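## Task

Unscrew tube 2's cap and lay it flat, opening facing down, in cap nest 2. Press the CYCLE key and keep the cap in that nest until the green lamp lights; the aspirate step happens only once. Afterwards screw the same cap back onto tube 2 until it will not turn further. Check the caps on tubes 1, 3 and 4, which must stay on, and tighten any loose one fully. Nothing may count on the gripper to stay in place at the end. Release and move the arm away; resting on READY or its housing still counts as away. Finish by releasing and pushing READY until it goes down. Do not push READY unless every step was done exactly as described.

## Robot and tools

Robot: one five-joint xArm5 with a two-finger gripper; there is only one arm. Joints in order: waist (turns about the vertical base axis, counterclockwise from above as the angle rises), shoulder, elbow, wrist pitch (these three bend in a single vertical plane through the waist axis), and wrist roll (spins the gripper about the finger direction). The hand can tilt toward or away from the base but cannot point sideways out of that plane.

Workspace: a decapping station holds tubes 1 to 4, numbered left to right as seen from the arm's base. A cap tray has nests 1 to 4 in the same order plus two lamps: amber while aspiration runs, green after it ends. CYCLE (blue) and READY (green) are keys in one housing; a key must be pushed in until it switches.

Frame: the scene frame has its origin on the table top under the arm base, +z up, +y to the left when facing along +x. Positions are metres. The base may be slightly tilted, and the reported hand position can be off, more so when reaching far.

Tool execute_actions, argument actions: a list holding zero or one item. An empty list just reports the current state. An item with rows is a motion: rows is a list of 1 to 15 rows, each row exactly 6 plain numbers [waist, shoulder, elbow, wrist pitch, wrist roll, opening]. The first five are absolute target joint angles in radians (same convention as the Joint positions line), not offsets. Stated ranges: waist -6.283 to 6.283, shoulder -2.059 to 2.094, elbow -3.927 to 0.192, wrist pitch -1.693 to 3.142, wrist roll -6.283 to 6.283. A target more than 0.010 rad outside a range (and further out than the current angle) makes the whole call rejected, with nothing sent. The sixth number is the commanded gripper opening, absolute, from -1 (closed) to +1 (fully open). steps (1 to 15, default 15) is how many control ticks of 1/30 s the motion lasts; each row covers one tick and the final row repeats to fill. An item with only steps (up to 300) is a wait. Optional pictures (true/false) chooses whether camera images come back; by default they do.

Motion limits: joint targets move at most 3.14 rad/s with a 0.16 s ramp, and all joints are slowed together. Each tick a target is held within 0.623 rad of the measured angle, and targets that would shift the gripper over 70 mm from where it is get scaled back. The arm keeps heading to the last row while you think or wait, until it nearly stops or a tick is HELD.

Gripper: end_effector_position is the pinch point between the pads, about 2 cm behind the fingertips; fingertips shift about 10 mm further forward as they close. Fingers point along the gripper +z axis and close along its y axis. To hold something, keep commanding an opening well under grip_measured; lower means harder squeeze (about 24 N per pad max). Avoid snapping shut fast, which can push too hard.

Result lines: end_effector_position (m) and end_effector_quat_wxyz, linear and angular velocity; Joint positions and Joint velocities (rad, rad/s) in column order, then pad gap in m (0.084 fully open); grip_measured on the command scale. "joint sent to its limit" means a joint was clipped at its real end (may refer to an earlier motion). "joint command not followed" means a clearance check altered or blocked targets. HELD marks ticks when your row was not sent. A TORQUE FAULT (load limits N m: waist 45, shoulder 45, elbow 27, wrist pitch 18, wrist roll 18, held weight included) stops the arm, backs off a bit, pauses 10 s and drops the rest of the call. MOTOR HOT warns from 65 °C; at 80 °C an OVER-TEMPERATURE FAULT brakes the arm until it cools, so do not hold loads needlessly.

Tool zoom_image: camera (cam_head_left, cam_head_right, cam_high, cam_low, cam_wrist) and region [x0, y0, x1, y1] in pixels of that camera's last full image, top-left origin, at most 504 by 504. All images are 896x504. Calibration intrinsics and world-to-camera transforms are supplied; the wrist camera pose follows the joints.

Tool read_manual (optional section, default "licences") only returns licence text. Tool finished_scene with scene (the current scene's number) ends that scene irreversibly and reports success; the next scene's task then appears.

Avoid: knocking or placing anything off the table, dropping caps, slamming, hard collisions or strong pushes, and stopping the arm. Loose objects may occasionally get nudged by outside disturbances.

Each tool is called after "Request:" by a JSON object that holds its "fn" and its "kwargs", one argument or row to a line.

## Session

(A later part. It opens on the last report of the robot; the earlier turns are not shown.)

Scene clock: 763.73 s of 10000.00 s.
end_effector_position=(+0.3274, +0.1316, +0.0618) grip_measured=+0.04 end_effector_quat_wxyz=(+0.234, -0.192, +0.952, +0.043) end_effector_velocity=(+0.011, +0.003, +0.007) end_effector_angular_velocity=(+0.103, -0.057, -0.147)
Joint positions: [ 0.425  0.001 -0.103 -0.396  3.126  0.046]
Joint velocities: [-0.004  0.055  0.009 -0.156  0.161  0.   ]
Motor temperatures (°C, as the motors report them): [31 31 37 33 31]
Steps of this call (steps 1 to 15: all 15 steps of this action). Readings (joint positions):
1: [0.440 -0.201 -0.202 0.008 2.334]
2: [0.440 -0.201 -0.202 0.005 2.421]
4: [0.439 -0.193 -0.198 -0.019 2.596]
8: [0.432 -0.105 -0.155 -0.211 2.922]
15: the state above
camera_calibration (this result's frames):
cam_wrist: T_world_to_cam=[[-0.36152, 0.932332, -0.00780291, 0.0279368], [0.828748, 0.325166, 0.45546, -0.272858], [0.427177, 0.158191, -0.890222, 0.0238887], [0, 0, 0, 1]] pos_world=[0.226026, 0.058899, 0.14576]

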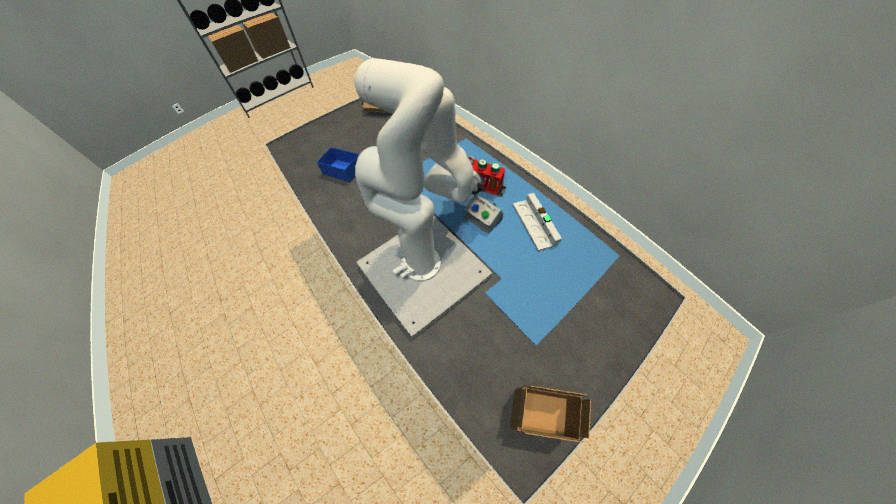

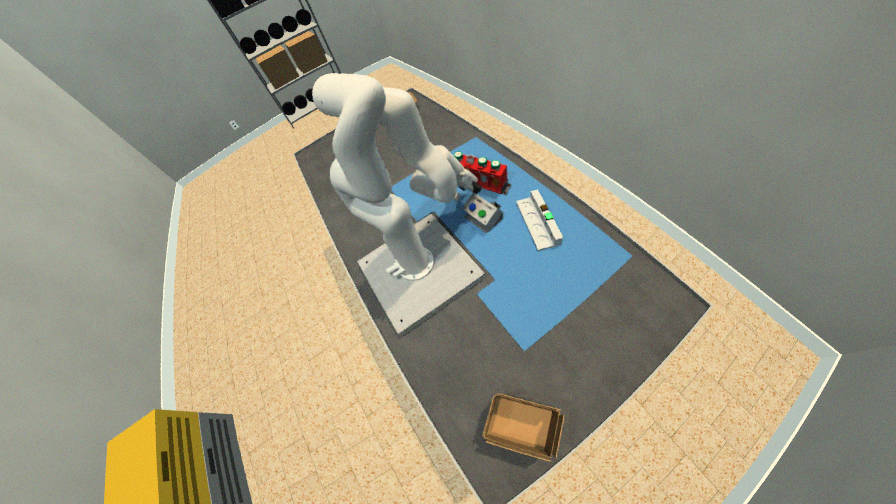

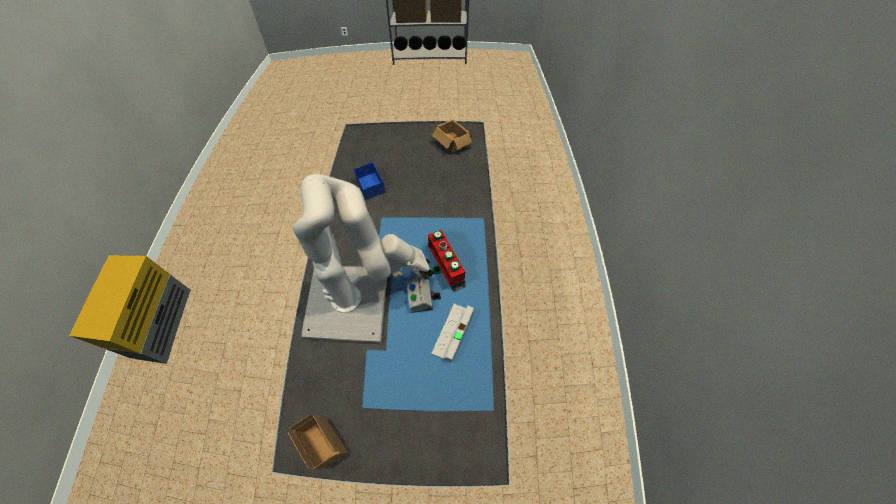

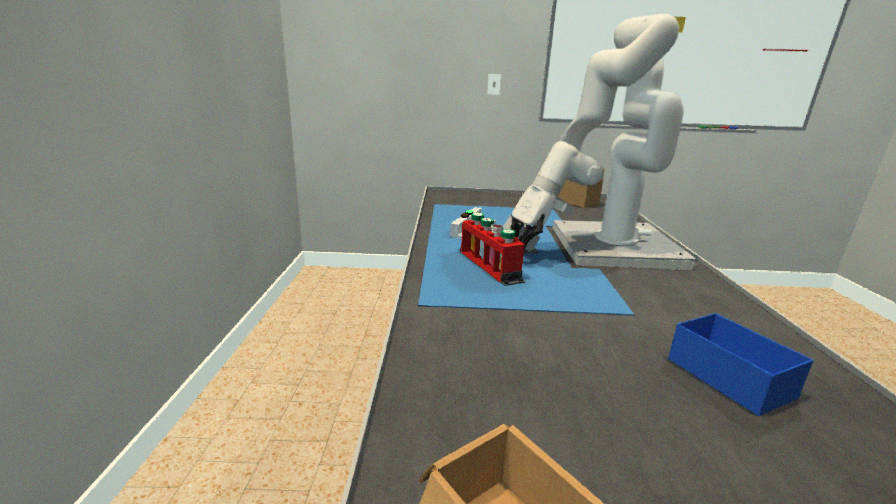

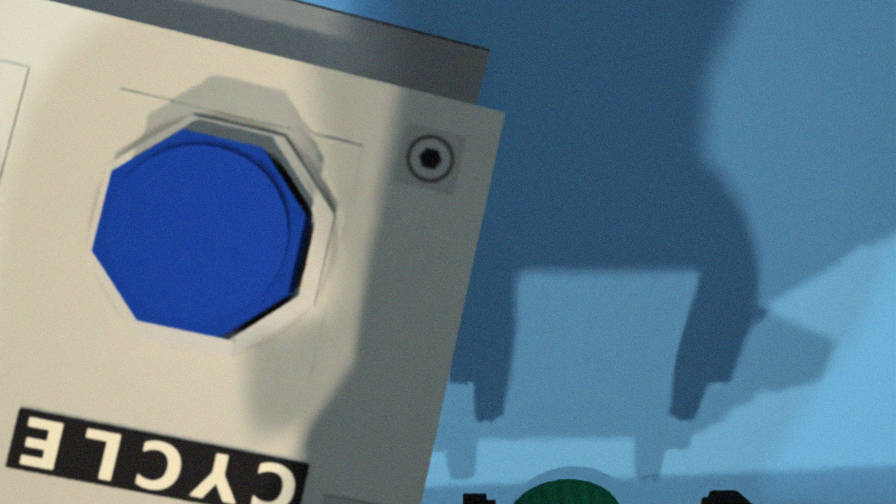

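Request:
{"fn": "execute_actions", "kwargs": {
  "actions": [
    {"rows":[[0.43,-0.15,-0.17,-0.2,3.0,0.05],[0.43,-0.15,-0.17,-0.2,3.0,0.05],[0.43,-0.15,-0.17,-0.2,3.0,0.05],[0.43,-0.15,-0.17,-0.2,3.0,0.05],[0.43,-0.15,-0.17,-0.2,3.0,0.05],[0.43,-0.15,-0.17,-0.2,0.0,0.05]]}
  ],
  "pictures": false
}}

Request:
{"fn": "execute_actions", "kwargs": {
  "actions": [
    {"rows":[[0.43,-0.15,-0.17,-0.2,0.0,0.05]]}
  ],
  "pictures": false
}}

Request:
{"fn": "execute_actions", "kwargs": {
  "actions": [
    {"rows":[[0.43,-0.15,-0.17,-0.2,0.0,0.05]]}
  ],
  "pictures": false
}}

Request:
{"fn": "execute_actions", "kwargs": {
  "actions": [
    {"rows":[[0.425,0.007,-0.1,-0.408,0.0,0.05]]}
  ]
}}

Scene clock: 774.07 s of 10000.00 s.
end_effector_position=(+0.3525, +0.1432, +0.0994) grip_measured=+0.04 end_effector_quat_wxyz=(+0.243, -0.493, +0.835, -0.036) end_effector_velocity=(-0.022, -0.012, -0.018) end_effector_angular_velocity=(-1.201, -0.397, +2.325)
Joint positions: [ 0.429 -0.146 -0.164 -0.201  2.461  0.046]
Joint velocities: [-0.007 -0.015  0.032  0.064 -2.652 -0.001]
Motor temperatures (°C, as the motors report them): [31 31 37 33 31]
Steps of this call (steps 1 to 30: the robot went on to your last target; steps 31 to 295: nothing new was sent; steps 296 to 310: all 15 steps of this action). Readings (joint positions):
296: [0.425 0.007 -0.100 -0.408 3.140]
297: [0.425 0.005 -0.101 -0.404 3.137]
299: [0.426 -0.024 -0.112 -0.361 3.109]
303: [0.429 -0.121 -0.160 -0.244 3.003]
310: the state above

Scene clock: 774.57 s of 10000.00 s.
end_effector_position=(+0.3512, +0.1427, +0.0989) grip_measured=+0.02 end_effector_quat_wxyz=(-0.169, +0.900, -0.360, +0.176) end_effector_velocity=(-0.005, -0.000, -0.003) end_effector_angular_velocity=(-1.150, -0.456, +2.311)
Joint positions: [ 0.429 -0.149 -0.162 -0.197  1.147  0.045]
Joint velocities: [ 0.005 -0.004  0.011 -0.    -2.617  0.   ]
Motor temperatures (°C, as the motors report them): [31 31 37 33 31]
Steps of this call (steps 1 to 15: all 15 steps of this action). Readings (joint positions):
1: [0.429 -0.146 -0.163 -0.200 2.373]
2: [0.429 -0.147 -0.163 -0.198 2.285]
4: [0.428 -0.147 -0.162 -0.197 2.110]
8: [0.428 -0.148 -0.163 -0.196 1.760]
15: the state above

Scene clock: 775.07 s of 10000.00 s.
end_effector_position=(+0.3597, +0.1473, +0.1073) grip_measured=+0.04 end_effector_quat_wxyz=(-0.054, +0.952, +0.167, +0.251) end_effector_velocity=(+0.001, +0.000, +0.001) end_effector_angular_velocity=(-0.238, -0.098, +0.450)
Joint positions: [ 0.432 -0.152 -0.178 -0.205  0.042  0.046]
Joint velocities: [-0.     0.002 -0.004  0.001 -0.519  0.001]
Motor temperatures (°C, as the motors report them): [31 31 37 33 31]
Steps of this call (steps 1 to 15: all 15 steps of this action). Readings (joint positions):
1: [0.429 -0.149 -0.162 -0.197 1.059]
2: [0.429 -0.149 -0.162 -0.197 0.972]
4: [0.430 -0.150 -0.163 -0.198 0.796]
8: [0.431 -0.151 -0.168 -0.200 0.445]
15: the state above

Scene clock: 775.57 s of 10000.00 s.
end_effector_position=(+0.3280, +0.1317, +0.0622) grip_measured=+0.04 end_effector_quat_wxyz=(-0.045, +0.953, +0.184, +0.237) end_effector_velocity=(-0.004, -0.002, -0.004) end_effector_angular_velocity=(-0.001, +0.000, +0.000)
Joint positions: [ 0.425  0.005 -0.102 -0.406  0.     0.046]
Joint velocities: [-0.001  0.017  0.011 -0.027 -0.001 -0.   ]
Motor temperatures (°C, as the motors report them): [31 31 37 33 31]
Steps of this call (steps 1 to 15: all 15 steps of this action). Readings (joint positions):
1: [0.432 -0.152 -0.177 -0.205 0.028]
2: [0.431 -0.150 -0.176 -0.208 0.019]
4: [0.430 -0.121 -0.163 -0.250 0.009]
8: [0.426 -0.020 -0.111 -0.367 0.002]
15: the state above
camera_calibration (this result's frames):
cam_wrist: T_world_to_cam=[[0.358662, -0.933255, -0.0199337, 0.0383167], [-0.824473, -0.306697, -0.475585, 0.409857], [0.437728, 0.187009, -0.879444, 0.0160424], [0, 0, 0, 1]] pos_world=[0.317151, 0.158461, 0.209794]

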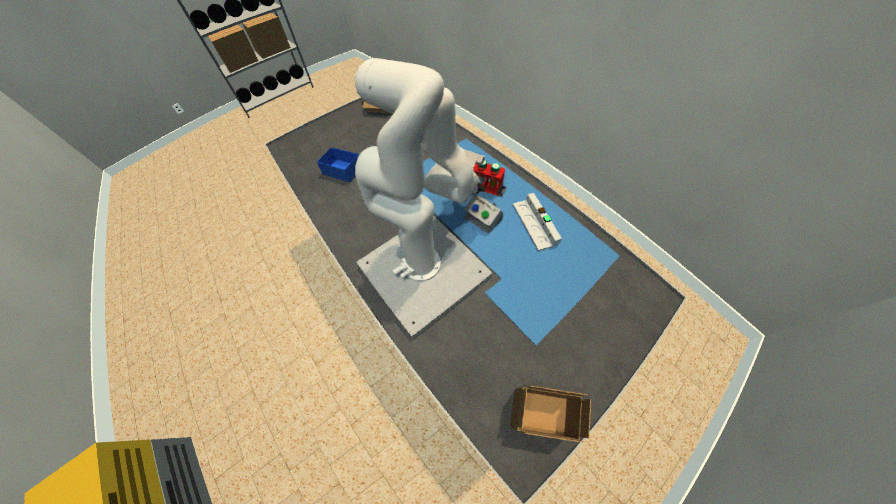

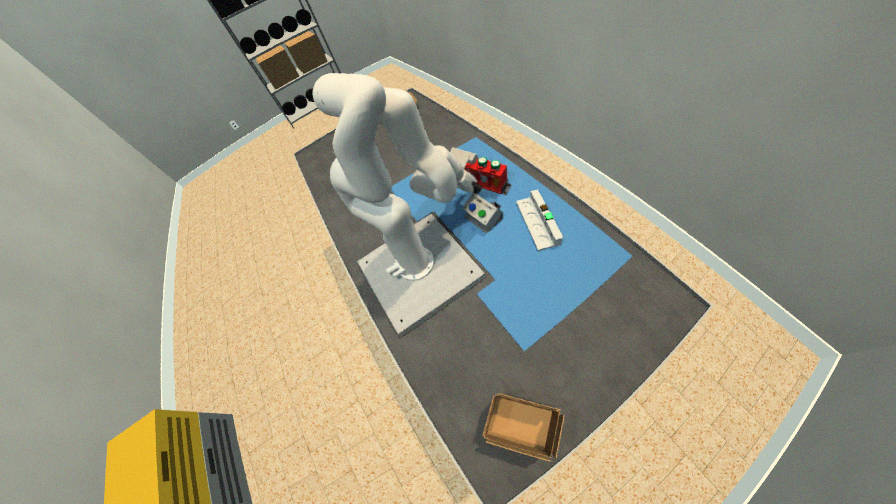

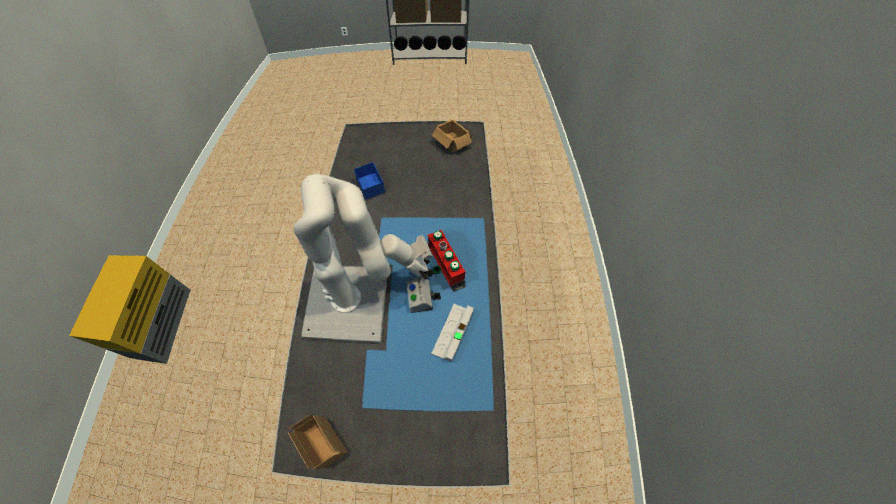

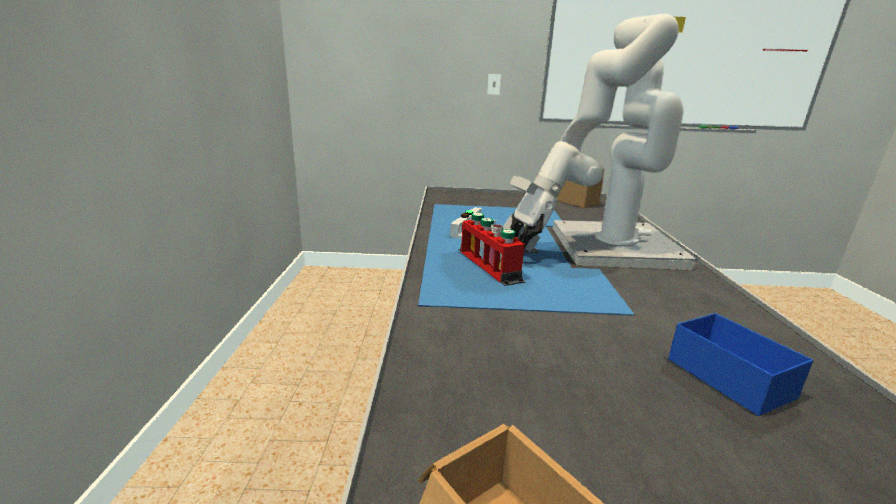

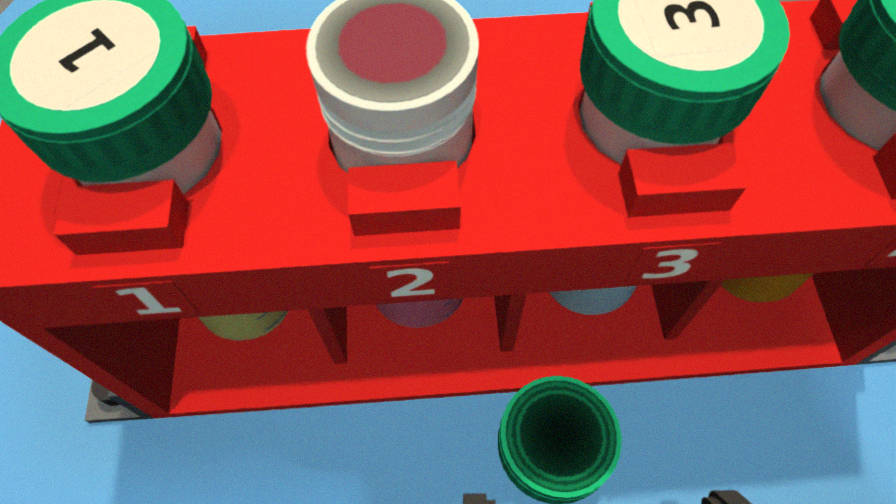

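Request:
{"fn": "execute_actions", "kwargs": {
  "actions": [
    {"rows":[[0.425,0.08,-0.13,-0.45,0,0.05],[0.425,0.14,-0.165,-0.475,0,0.05],[0.425,0.2,-0.2,-0.5,0,0.05],[0.425,0.2,-0.2,-0.5,0,0.05],[0.425,0.267,-0.241,-0.526,0,0.05]]}
  ]
}}

Scene clock: 778.60 s of 10000.00 s.
end_effector_position=(+0.3537, +0.1417, +0.0265) grip_measured=+0.04 end_effector_quat_wxyz=(-0.045, +0.953, +0.184, +0.234) end_effector_velocity=(+0.006, +0.002, -0.002) end_effector_angular_velocity=(+0.009, -0.020, -0.001)
Joint positions: [ 0.424  0.262 -0.237 -0.523 -0.     0.046]
Joint velocities: [ 0.     0.035 -0.015 -0.043  0.001  0.001]
Motor temperatures (°C, as the motors report them): [31 31 37 33 31]
Steps of this call (steps 1 to 15: the robot went on to your last target; steps 16 to 76: nothing new was sent; steps 77 to 91: all 15 steps of this action). Readings (joint positions):
77: [0.425 0.007 -0.100 -0.408 0.000]
78: [0.425 0.010 -0.101 -0.410 -0.000]
80: [0.425 0.043 -0.117 -0.429 -0.000]
84: [0.426 0.174 -0.193 -0.490 0.000]
91: the state above
camera_calibration (this result's frames):
cam_wrist: T_world_to_cam=[[0.358062, -0.933489, -0.0197206, 0.0379239], [-0.826882, -0.307219, -0.471045, 0.417934], [0.433657, 0.18497, -0.881889, -0.02669], [0, 0, 0, 1]] pos_world=[0.343577, 0.168736, 0.174076]

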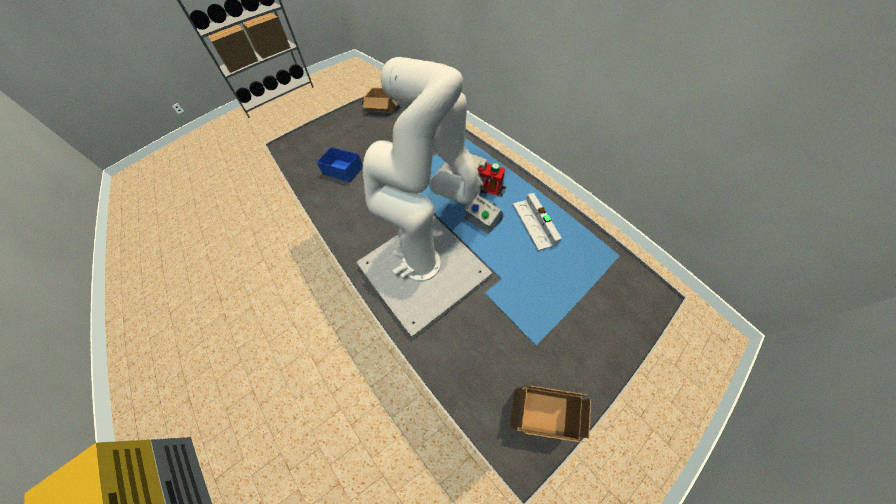

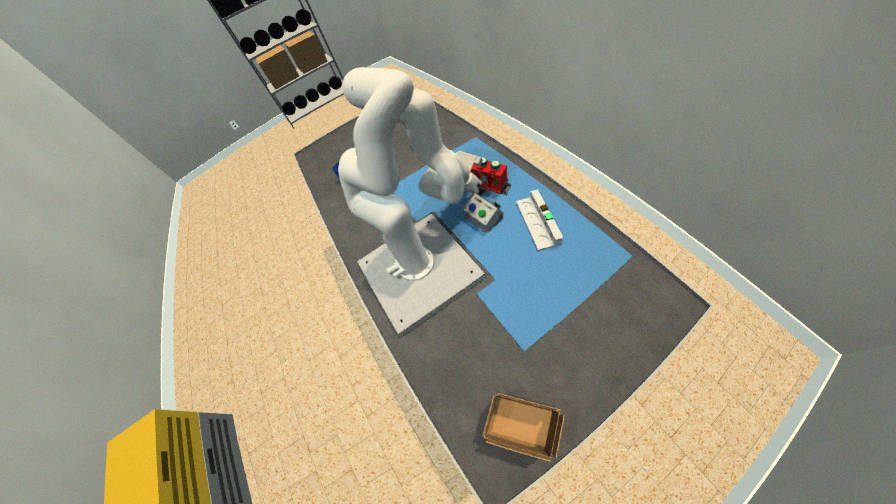

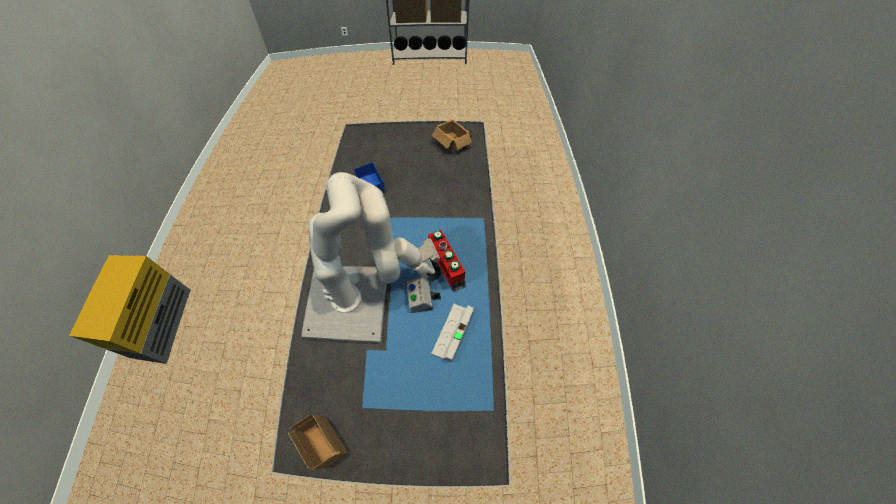

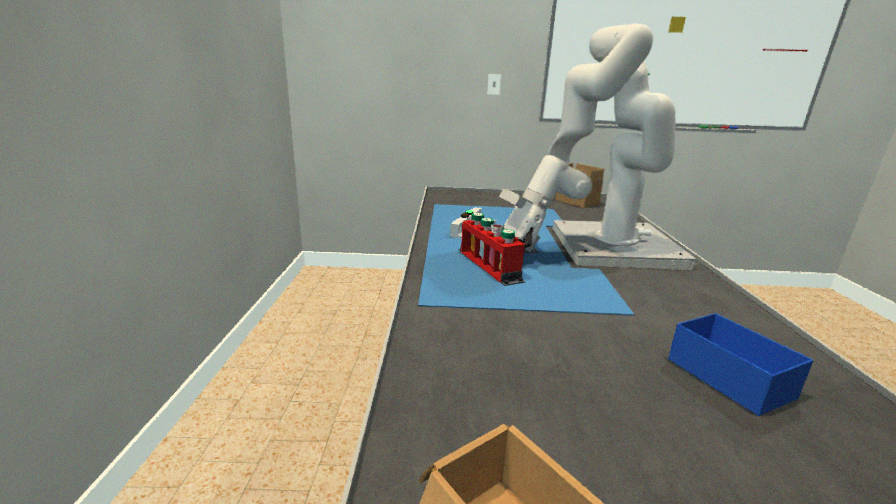

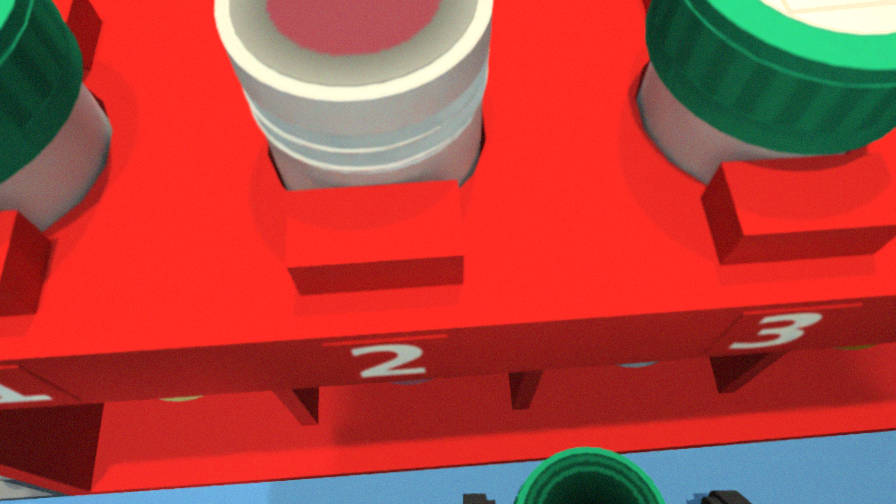

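Straddling. Close.

Request:
{"fn": "execute_actions", "kwargs": {
  "actions": [
    {"rows":[[0.425,0.267,-0.245,-0.526,0,-0.05],[0.425,0.267,-0.245,-0.526,0,-0.15],[0.425,0.267,-0.245,-0.526,0,-0.25],[0.425,0.267,-0.245,-0.526,0,-0.35],[0.425,0.267,-0.245,-0.526,0,-0.5],[0.425,0.267,-0.245,-0.526,0,-0.7]]}
  ],
  "pictures": false
}}

Scene clock: 781.40 s of 10000.00 s.
end_effector_position=(+0.3570, +0.1434, +0.0274) grip_measured=-0.25 end_effector_quat_wxyz=(-0.045, +0.953, +0.184, +0.238) end_effector_velocity=(-0.000, -0.000, -0.000) end_effector_angular_velocity=(-0.000, +0.000, +0.001)
Joint positions: [ 0.425  0.267 -0.245 -0.526  0.     0.033]
Joint velocities: [ 0.     0.001 -0.    -0.001 -0.    -0.   ]
Motor temperatures (°C, as the motors report them): [31 31 37 33 31]
Steps of this call (steps 1 to 15: the robot went on to your last target; steps 16 to 69: nothing new was sent; steps 70 to 84: all 15 steps of this action). Readings (joint positions):
70: [0.425 0.267 -0.241 -0.526 -0.000]
71: [0.425 0.267 -0.242 -0.526 0.000]
73: [0.426 0.267 -0.244 -0.526 0.000]
77: [0.425 0.267 -0.245 -0.526 0.000]
84: the state above

Request:
{"fn": "execute_actions", "kwargs": {
  "actions": [
    {"rows":[[0.43,0.2,-0.2,-0.5,0,-0.7],[0.43,0.12,-0.15,-0.46,0,-0.7],[0.44,0.0,-0.1,-0.4,0,-0.7],[0.46,-0.06,-0.08,-0.36,0,-0.7],[0.46,-0.06,-0.08,-0.36,0,-0.7],[0.46,-0.06,-0.08,-0.36,0,-0.7],[0.46,-0.06,-0.08,-0.36,0,-0.7],[0.7,-0.06,-0.08,-0.36,0,-0.7],[0.955,0.0,-0.06,-0.44,0,-0.7]]}
  ],
  "pictures": false
}}

Request:
{"fn": "execute_actions", "kwargs": {
  "actions": [
    {"rows":[[0.955,0.1,-0.07,-0.53,0,-0.7],[0.955,0.1,-0.07,-0.53,0,-0.7],[0.955,0.1,-0.07,-0.53,0,-0.7],[0.955,0.1,-0.07,-0.53,0,-0.7],[0.955,0.21,-0.087,-0.625,0,-0.7],[0.955,0.21,-0.087,-0.625,0,-0.7],[0.955,0.21,-0.087,-0.625,0,-0.7],[0.955,0.21,-0.087,-0.625,0,-0.7],[0.955,0.21,-0.087,-0.625,0,-0.7],[0.955,0.21,-0.087,-0.625,0,-0.7],[0.955,0.21,-0.087,-0.625,0,-0.4],[0.955,0.21,-0.087,-0.625,0,-0.2],[0.955,0.21,-0.087,-0.625,0,0.4]]}
  ],
  "pictures": false
}}

Request:
{"fn": "execute_actions", "kwargs": {
  "actions": [
    {"rows":[[0.955,0.21,-0.087,-0.625,0,0.4],[0.955,0.21,-0.087,-0.625,0,0.4],[0.955,0.21,-0.087,-0.625,0,0.4],[0.955,0.0,-0.1,-0.4,0,0.4],[0.955,0.0,-0.1,-0.4,0,0.4],[0.955,0.0,-0.1,-0.4,0,0.4],[0.955,0.0,-0.1,-0.4,0,0.4],[0.955,0.0,-0.1,-0.4,3.14,0.4]]}
  ],
  "pictures": false
}}

Request:
{"fn": "execute_actions", "kwargs": {
  "actions": [
    {"rows":[[0.955,0.0,-0.1,-0.4,3.14,0.4]]}
  ],
  "pictures": false
}}

Request:
{"fn": "execute_actions", "kwargs": {
  "actions": [
    {"rows":[[0.955,0.0,-0.1,-0.4,3.14,0.4]]}
  ]
}}

Scene clock: 792.93 s of 10000.00 s.
end_effector_position=(+0.2861, +0.1977, +0.0611) grip_measured=-0.25 end_effector_quat_wxyz=(-0.072, +0.927, +0.289, +0.227) end_effector_velocity=(-0.253, +0.282, -0.024) end_effector_angular_velocity=(-0.004, +0.035, +1.081)
Joint positions: [ 0.648 -0.005 -0.087 -0.404  0.     0.033]
Joint velocities: [ 1.081  0.037  0.119 -0.122 -0.001  0.   ]
Motor temperatures (°C, as the motors report them): [31 31 36 33 31]
Steps of this call (steps 1 to 15: the robot went on to your last target; steps 16 to 331: nothing new was sent; steps 332 to 346: all 15 steps of this action). Readings (joint positions):
332: [0.425 0.267 -0.245 -0.526 0.000]
333: [0.425 0.265 -0.244 -0.524 0.000]
335: [0.426 0.231 -0.220 -0.506 -0.000]
339: [0.443 0.053 -0.131 -0.418 -0.000]
346: the state above

Scene clock: 793.43 s of 10000.00 s.
end_effector_position=(+0.2056, +0.2634, +0.0303) grip_measured=+0.07 end_effector_quat_wxyz=(-0.109, +0.873, +0.425, +0.215) end_effector_velocity=(-0.005, +0.011, -0.002) end_effector_angular_velocity=(+0.024, -0.018, +0.031)
Joint positions: [ 0.951  0.205 -0.086 -0.619  0.     0.047]
Joint velocities: [ 0.032  0.056 -0.014 -0.072  0.001  0.197]
Motor temperatures (°C, as the motors report them): [31 31 36 33 31]
Steps of this call (steps 1 to 15: all 15 steps of this action). Readings (joint positions):
1: [0.684 -0.004 -0.083 -0.408 0.000]
2: [0.720 -0.003 -0.080 -0.414 0.000]
4: [0.791 0.018 -0.078 -0.443 0.000]
8: [0.908 0.114 -0.078 -0.537 0.000]
15: the state above

Scene clock: 793.93 s of 10000.00 s.
end_effector_position=(+0.2155, +0.2778, +0.0607) grip_measured=+0.39 end_effector_quat_wxyz=(-0.141, +0.927, +0.287, +0.195) end_effector_velocity=(-0.002, -0.002, +0.011) end_effector_angular_velocity=(+0.721, +1.020, -2.360)
Joint positions: [ 0.955  0.013 -0.099 -0.415  0.308  0.061]
Joint velocities: [ 0.    -0.113  0.004  0.147  2.67  -0.   ]
Motor temperatures (°C, as the motors report them): [31 31 36 33 31]
Steps of this call (steps 1 to 15: all 15 steps of this action). Readings (joint positions):
1: [0.952 0.206 -0.087 -0.621 0.000]
2: [0.953 0.207 -0.087 -0.623 0.000]
4: [0.954 0.208 -0.087 -0.624 0.000]
8: [0.954 0.134 -0.090 -0.540 0.000]
15: the state above

Scene clock: 794.43 s of 10000.00 s.
end_effector_position=(+0.2160, +0.2785, +0.0628) grip_measured=+0.39 end_effector_quat_wxyz=(-0.231, +0.908, -0.343, +0.068) end_effector_velocity=(+0.001, +0.001, +0.001) end_effector_angular_velocity=(+0.736, +0.974, -2.312)
Joint positions: [ 0.955  0.    -0.1   -0.4    1.632  0.061]
Joint velocities: [ 0.    -0.002 -0.002  0.003  2.615 -0.   ]
Motor temperatures (°C, as the motors report them): [31 31 36 33 31]
Steps of this call (steps 1 to 15: all 15 steps of this action). Readings (joint positions):
1: [0.955 0.010 -0.099 -0.411 0.399]
2: [0.955 0.007 -0.099 -0.408 0.490]
4: [0.955 0.004 -0.099 -0.404 0.669]
8: [0.955 0.001 -0.100 -0.401 1.019]
15: the state above

Scene clock: 794.93 s of 10000.00 s.
end_effector_position=(+0.2161, +0.2785, +0.0628) grip_measured=+0.39 end_effector_quat_wxyz=(+0.225, -0.518, +0.821, +0.085) end_effector_velocity=(+0.000, +0.000, +0.000) end_effector_angular_velocity=(+0.581, +0.769, -1.824)
Joint positions: [ 0.955  0.    -0.1   -0.4    2.926  0.061]
Joint velocities: [ 0.    -0.001 -0.001  0.     2.063  0.   ]
Motor temperatures (°C, as the motors report them): [31 31 36 33 31]
Steps of this call (steps 1 to 15: all 15 steps of this action). Readings (joint positions):
1: [0.955 0.000 -0.100 -0.400 1.720]
2: [0.955 0.000 -0.100 -0.400 1.807]
4: [0.955 0.000 -0.100 -0.400 1.983]
8: [0.955 0.000 -0.100 -0.400 2.333]
15: the state above
camera_calibration (this result's frames):
cam_wrist: T_world_to_cam=[[-0.876867, 0.471677, -0.0928687, 0.0956792], [0.384954, 0.80465, 0.452049, -0.266274], [0.287948, 0.360637, -0.887145, 0.0225998], [0, 0, 0, 1]] pos_world=[0.179893, 0.160977, 0.149304]

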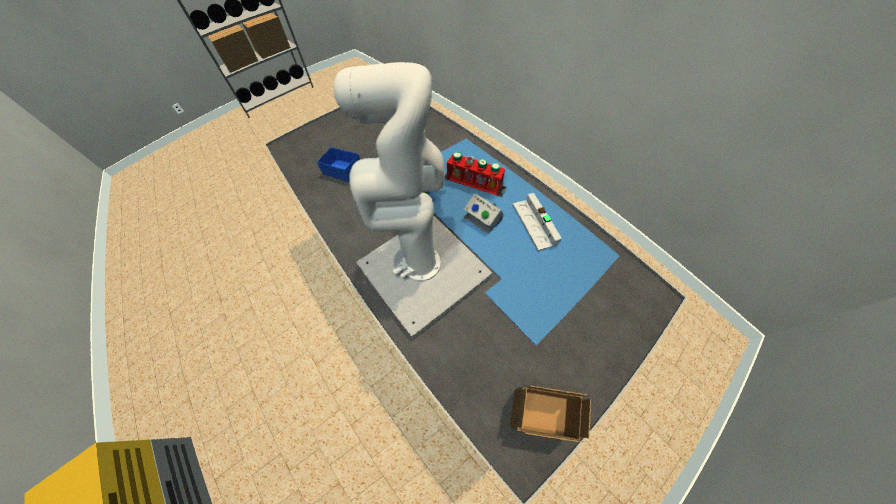

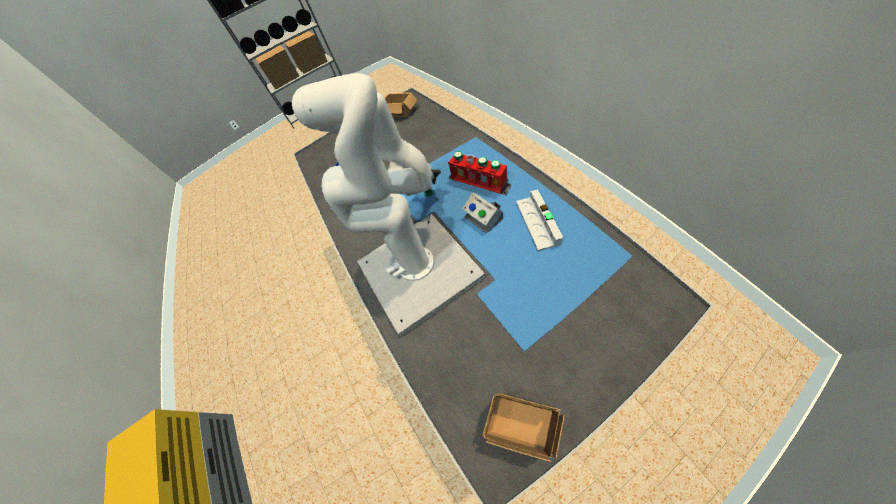

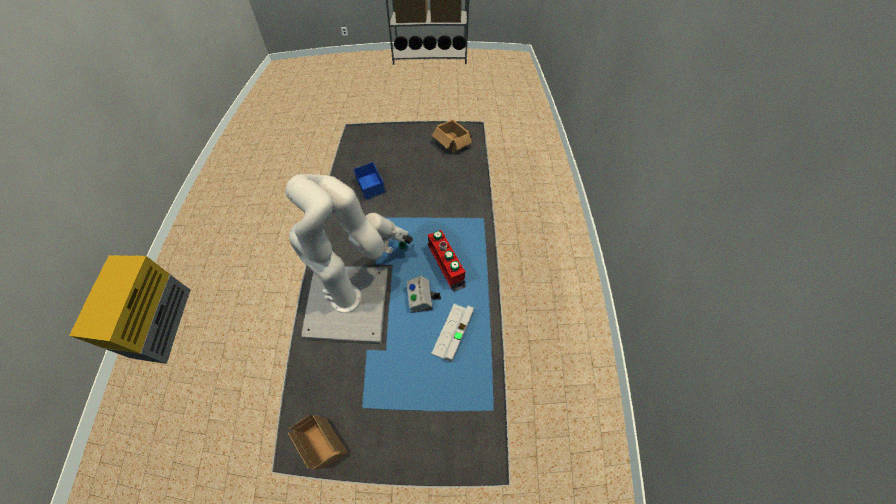

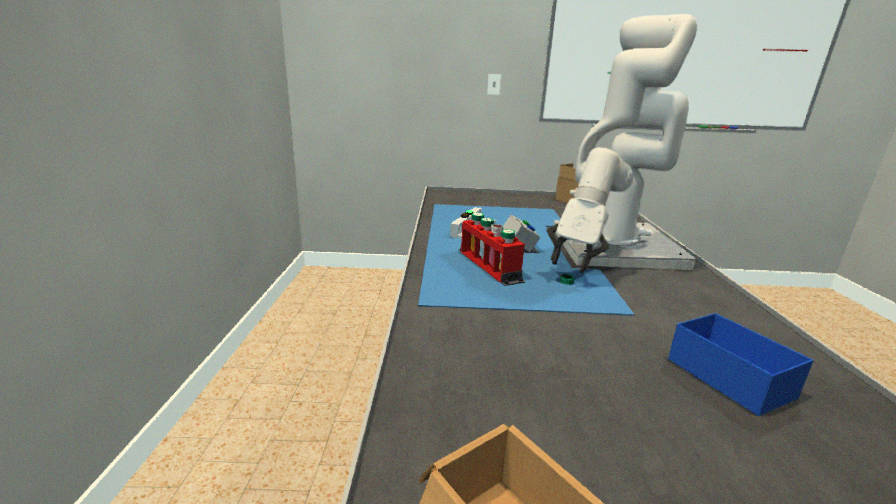

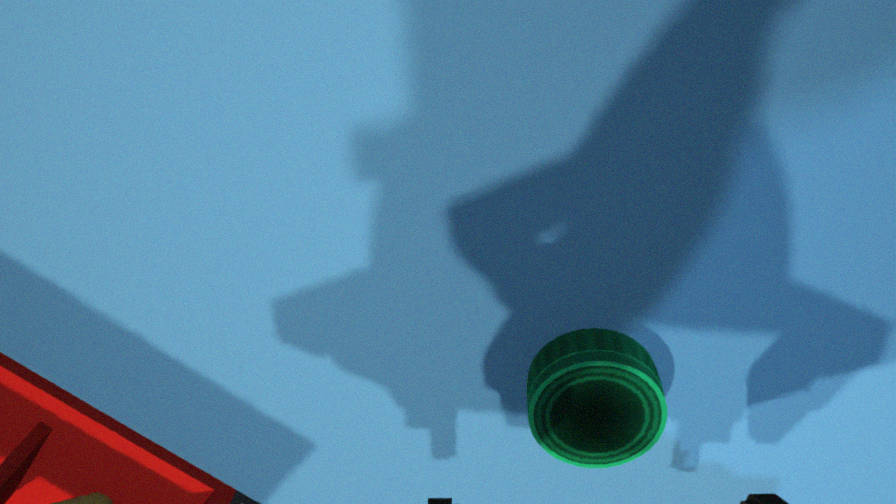

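Request:
{"fn": "execute_actions", "kwargs": {
  "actions": [
    {"rows":[[0.955,0.16,-0.13,-0.53,3.14,0.4],[0.955,0.16,-0.13,-0.53,3.14,0.4],[0.955,0.16,-0.13,-0.53,3.14,0.4],[0.955,0.216,-0.087,-0.629,3.14,0.4],[0.955,0.216,-0.087,-0.629,3.14,0.4],[0.955,0.216,-0.087,-0.629,3.14,0.4],[0.955,0.216,-0.087,-0.629,3.14,0.4],[0.955,0.216,-0.087,-0.629,3.14,0.4],[0.955,0.216,-0.087,-0.629,3.14,0.1],[0.955,0.216,-0.087,-0.629,3.14,-0.1],[0.955,0.216,-0.087,-0.629,3.14,-0.25],[0.955,0.216,-0.087,-0.629,3.14,-0.4],[0.955,0.216,-0.087,-0.629,3.14,-0.55],[0.955,0.216,-0.087,-0.629,3.14,-0.7]]}
  ],
  "pictures": false
}}

Request:
{"fn": "execute_actions", "kwargs": {
  "actions": [
    {"rows":[[0.955,0.216,-0.087,-0.629,3.14,-0.7],[0.955,0.216,-0.087,-0.629,3.14,-0.7],[0.97,0.1,-0.2,-0.4,3.14,-0.7],[1.0,0,-0.3,-0.2,3.14,-0.7],[1.05,-0.1,-0.4,0.1,3.14,-0.7],[1.05,-0.1,-0.6,0.5,3.14,-0.7],[1.1,-0.1,-0.75,0.9,3.14,-0.7]]}
  ],
  "pictures": false
}}

Request:
{"fn": "execute_actions", "kwargs": {
  "actions": [
    {"rows":[[1.1,0.0,-0.95,1.5,3.14,-0.7],[1.1,0.0,-0.95,1.5,3.14,-0.7],[1.1,0.0,-0.95,1.5,3.14,-0.7],[1.05,0.3,-1.2,1.8,3.14,-0.7],[1.05,0.3,-1.2,1.8,3.14,-0.7],[1.05,0.3,-1.2,1.8,3.14,-0.7],[1.0,0.7,-1.6,2.0,3.14,-0.7]]}
  ],
  "pictures": false
}}

Request:
{"fn": "execute_actions", "kwargs": {
  "actions": [
    {"rows":[[0.97,0.95,-1.65,2.0,3.14,-0.7],[0.97,0.95,-1.65,2.0,3.14,-0.7],[0.97,0.95,-1.65,2.0,3.14,-0.7],[0.97,0.95,-1.65,2.0,3.14,-0.7],[0.97,0.95,-1.65,2.0,3.14,-0.7],[0.97,1.0,-1.635,1.985,3.14,-0.7],[0.97,1.0,-1.635,1.985,3.14,-0.7],[0.97,1.04,-1.632,1.95,3.14,-0.7]]}
  ]
}}

Scene clock: 807.60 s of 10000.00 s.
end_effector_position=(+0.2044, +0.2639, +0.0291) grip_measured=-0.25 end_effector_quat_wxyz=(+0.215, -0.427, +0.872, +0.109) end_effector_velocity=(-0.000, -0.000, -0.000) end_effector_angular_velocity=(+0.017, -0.013, -0.001)
Joint positions: [ 0.955  0.212 -0.088 -0.625  3.14   0.033]
Joint velocities: [-0.     0.029  0.005 -0.055  0.     0.   ]
Motor temperatures (°C, as the motors report them): [31 31 36 33 31]
Steps of this call (steps 1 to 30: the robot went on to your last target; steps 31 to 365: nothing new was sent; steps 366 to 380: all 15 steps of this action). Readings (joint positions):
366: [0.955 0.000 -0.100 -0.400 3.140]
367: [0.955 0.003 -0.101 -0.403 3.140]
369: [0.955 0.039 -0.109 -0.436 3.140]
373: [0.955 0.162 -0.104 -0.558 3.140]
380: the state above

Scene clock: 808.10 s of 10000.00 s.
end_effector_position=(+0.2483, +0.3573, +0.0889) grip_measured=-0.25 end_effector_quat_wxyz=(+0.237, -0.446, +0.853, +0.128) end_effector_velocity=(+0.098, +0.270, +0.223) end_effector_angular_velocity=(+0.093, -0.061, +0.171)
Joint positions: [ 1.008  0.079 -0.332 -0.305  3.14   0.033]
Joint velocities: [ 0.172 -0.333 -0.784  1.007  0.     0.   ]
Motor temperatures (°C, as the motors report them): [31 31 36 33 31]
Steps of this call (steps 1 to 15: all 15 steps of this action). Readings (joint positions):
1: [0.955 0.213 -0.087 -0.626 3.140]
2: [0.955 0.214 -0.087 -0.627 3.140]
4: [0.955 0.213 -0.088 -0.625 3.140]
8: [0.968 0.155 -0.153 -0.502 3.140]
15: the state above

Scene clock: 808.60 s of 10000.00 s.
end_effector_position=(+0.3012, +0.4453, +0.0614) grip_measured=-0.25 end_effector_quat_wxyz=(+0.091, -0.467, +0.878, +0.052) end_effector_velocity=(+0.140, +0.130, -0.213) end_effector_angular_velocity=(-1.071, +0.722, -0.072)
Joint positions: [ 1.02   0.389 -0.959  0.347  3.14   0.033]
Joint velocities: [-0.084  1.319 -1.981  1.952 -0.002  0.   ]
Motor temperatures (°C, as the motors report them): [31 31 36 33 31]
Steps of this call (steps 1 to 15: all 15 steps of this action). Readings (joint positions):
1: [1.014 0.067 -0.359 -0.270 3.140]
2: [1.019 0.057 -0.386 -0.235 3.140]
4: [1.028 0.049 -0.447 -0.170 3.140]
8: [1.037 0.095 -0.626 0.008 3.140]
15: the state above

Scene clock: 818.83 s of 10000.00 s.
end_effector_position=(+0.3309, +0.4686, +0.0487) grip_measured=-0.25 end_effector_quat_wxyz=(-0.002, -0.461, +0.888, +0.003) end_effector_velocity=(+0.000, -0.000, -0.000) end_effector_angular_velocity=(+0.000, -0.000, -0.001)
Joint positions: [ 0.999  0.598 -1.345  0.734  3.14   0.033]
Joint velocities: [-0.001  0.001 -0.001 -0.001  0.     0.   ]
Motor temperatures (°C, as the motors report them): [31 31 37 33 31]
TORQUE FAULT: the external load on joint 2 (shoulder) reached its load limit, and the arm stopped for 10 seconds. The arm's remaining commands of this call were not run. Joint 2 (shoulder) moved back by up to 3 degrees. The arm holds there, with its grip as last carried out, and accepts commands again: back off and push less far. The arm stops again, at the same cost, whenever a joint's load reaches its limit.
The stop began at step 7 of this call (marked STOPPED below). From that step on the arm followed nothing that you had sent. 9 steps, steps kept back included, did not run and will not run. Nothing is kept back now, and the robot has no last target.
Steps of this call (steps 1 to 6: the first 6 steps of this action; steps 7 to 307: the stop). Readings (joint positions):
1: [1.017 0.434 -1.029 0.417 3.140]
2: [1.014 0.481 -1.105 0.492 3.140]
4: [1.006 0.575 -1.243 0.623 3.140]
7: [0.999 0.652 -1.356 0.735 3.140] STOPPED
8: [0.999 0.648 -1.351 0.733 3.140]
307: the state above
camera_calibration (this result's frames):
cam_wrist: T_world_to_cam=[[-0.804526, 0.593905, -0.00392244, 0.0199052], [0.593914, 0.804478, -0.00906465, -0.50366], [-0.00222802, -0.00962233, -0.999951, 0.183487], [0, 0, 0, 1]] pos_world=[0.315553, 0.395127, 0.17899]

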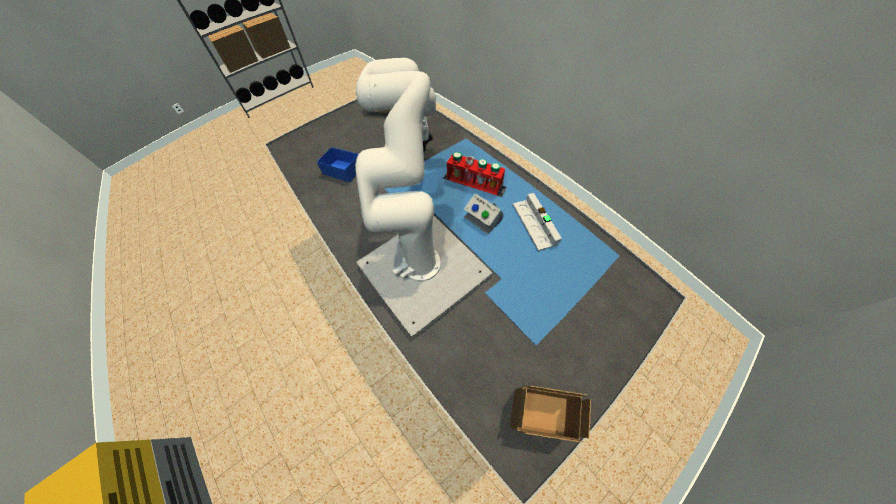

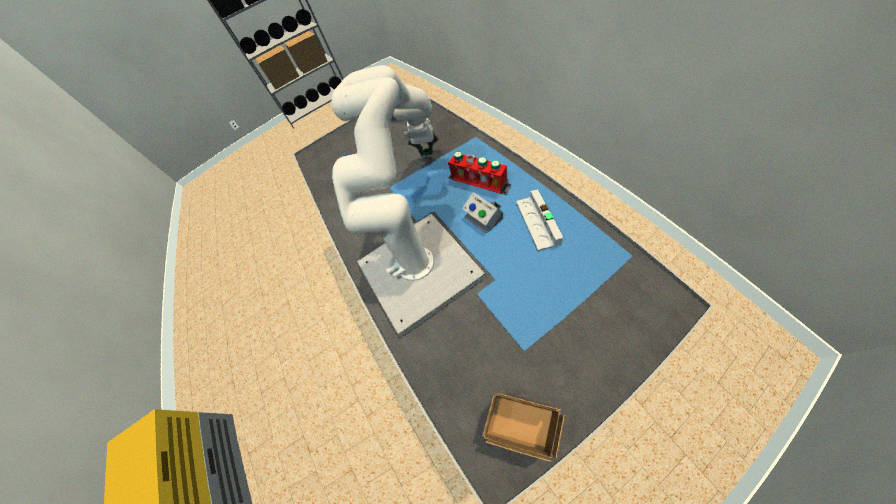

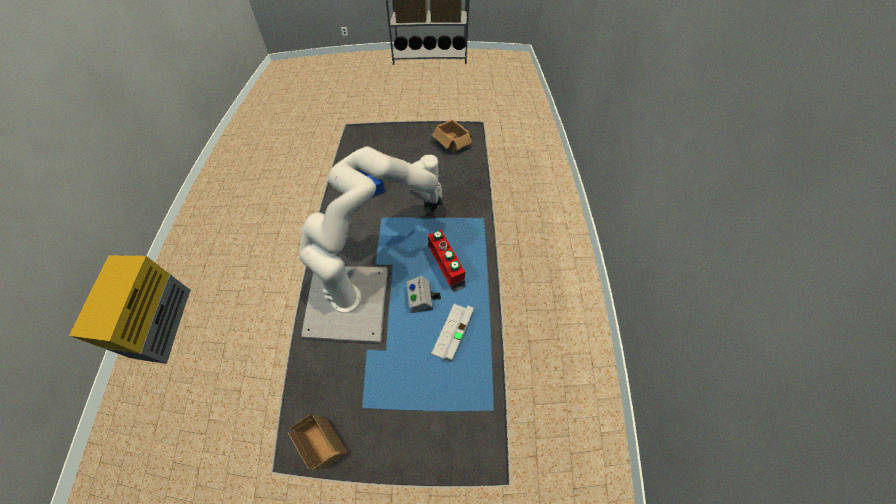

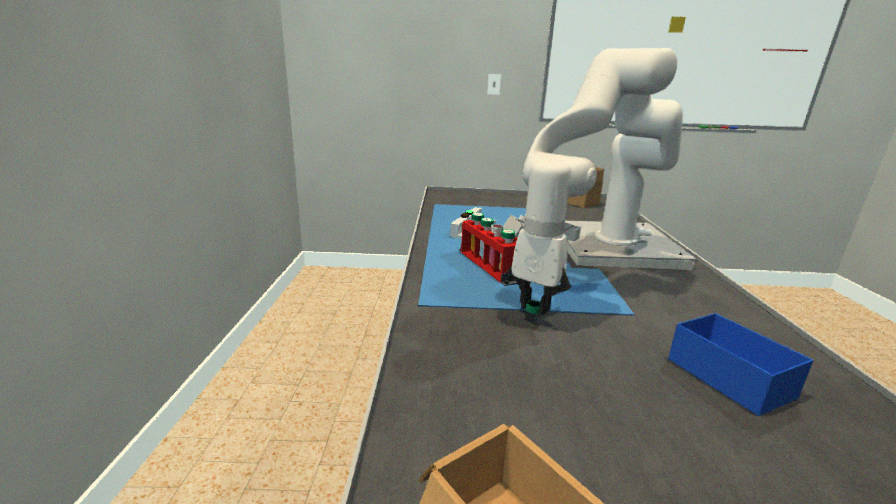

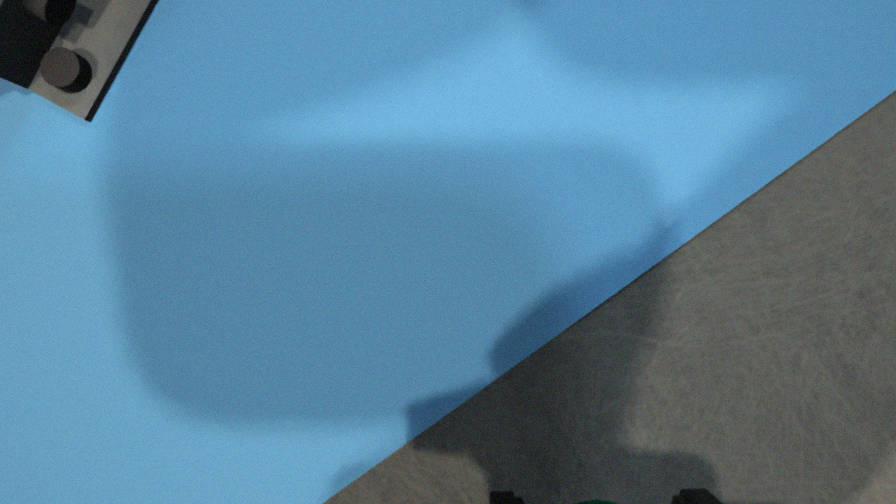

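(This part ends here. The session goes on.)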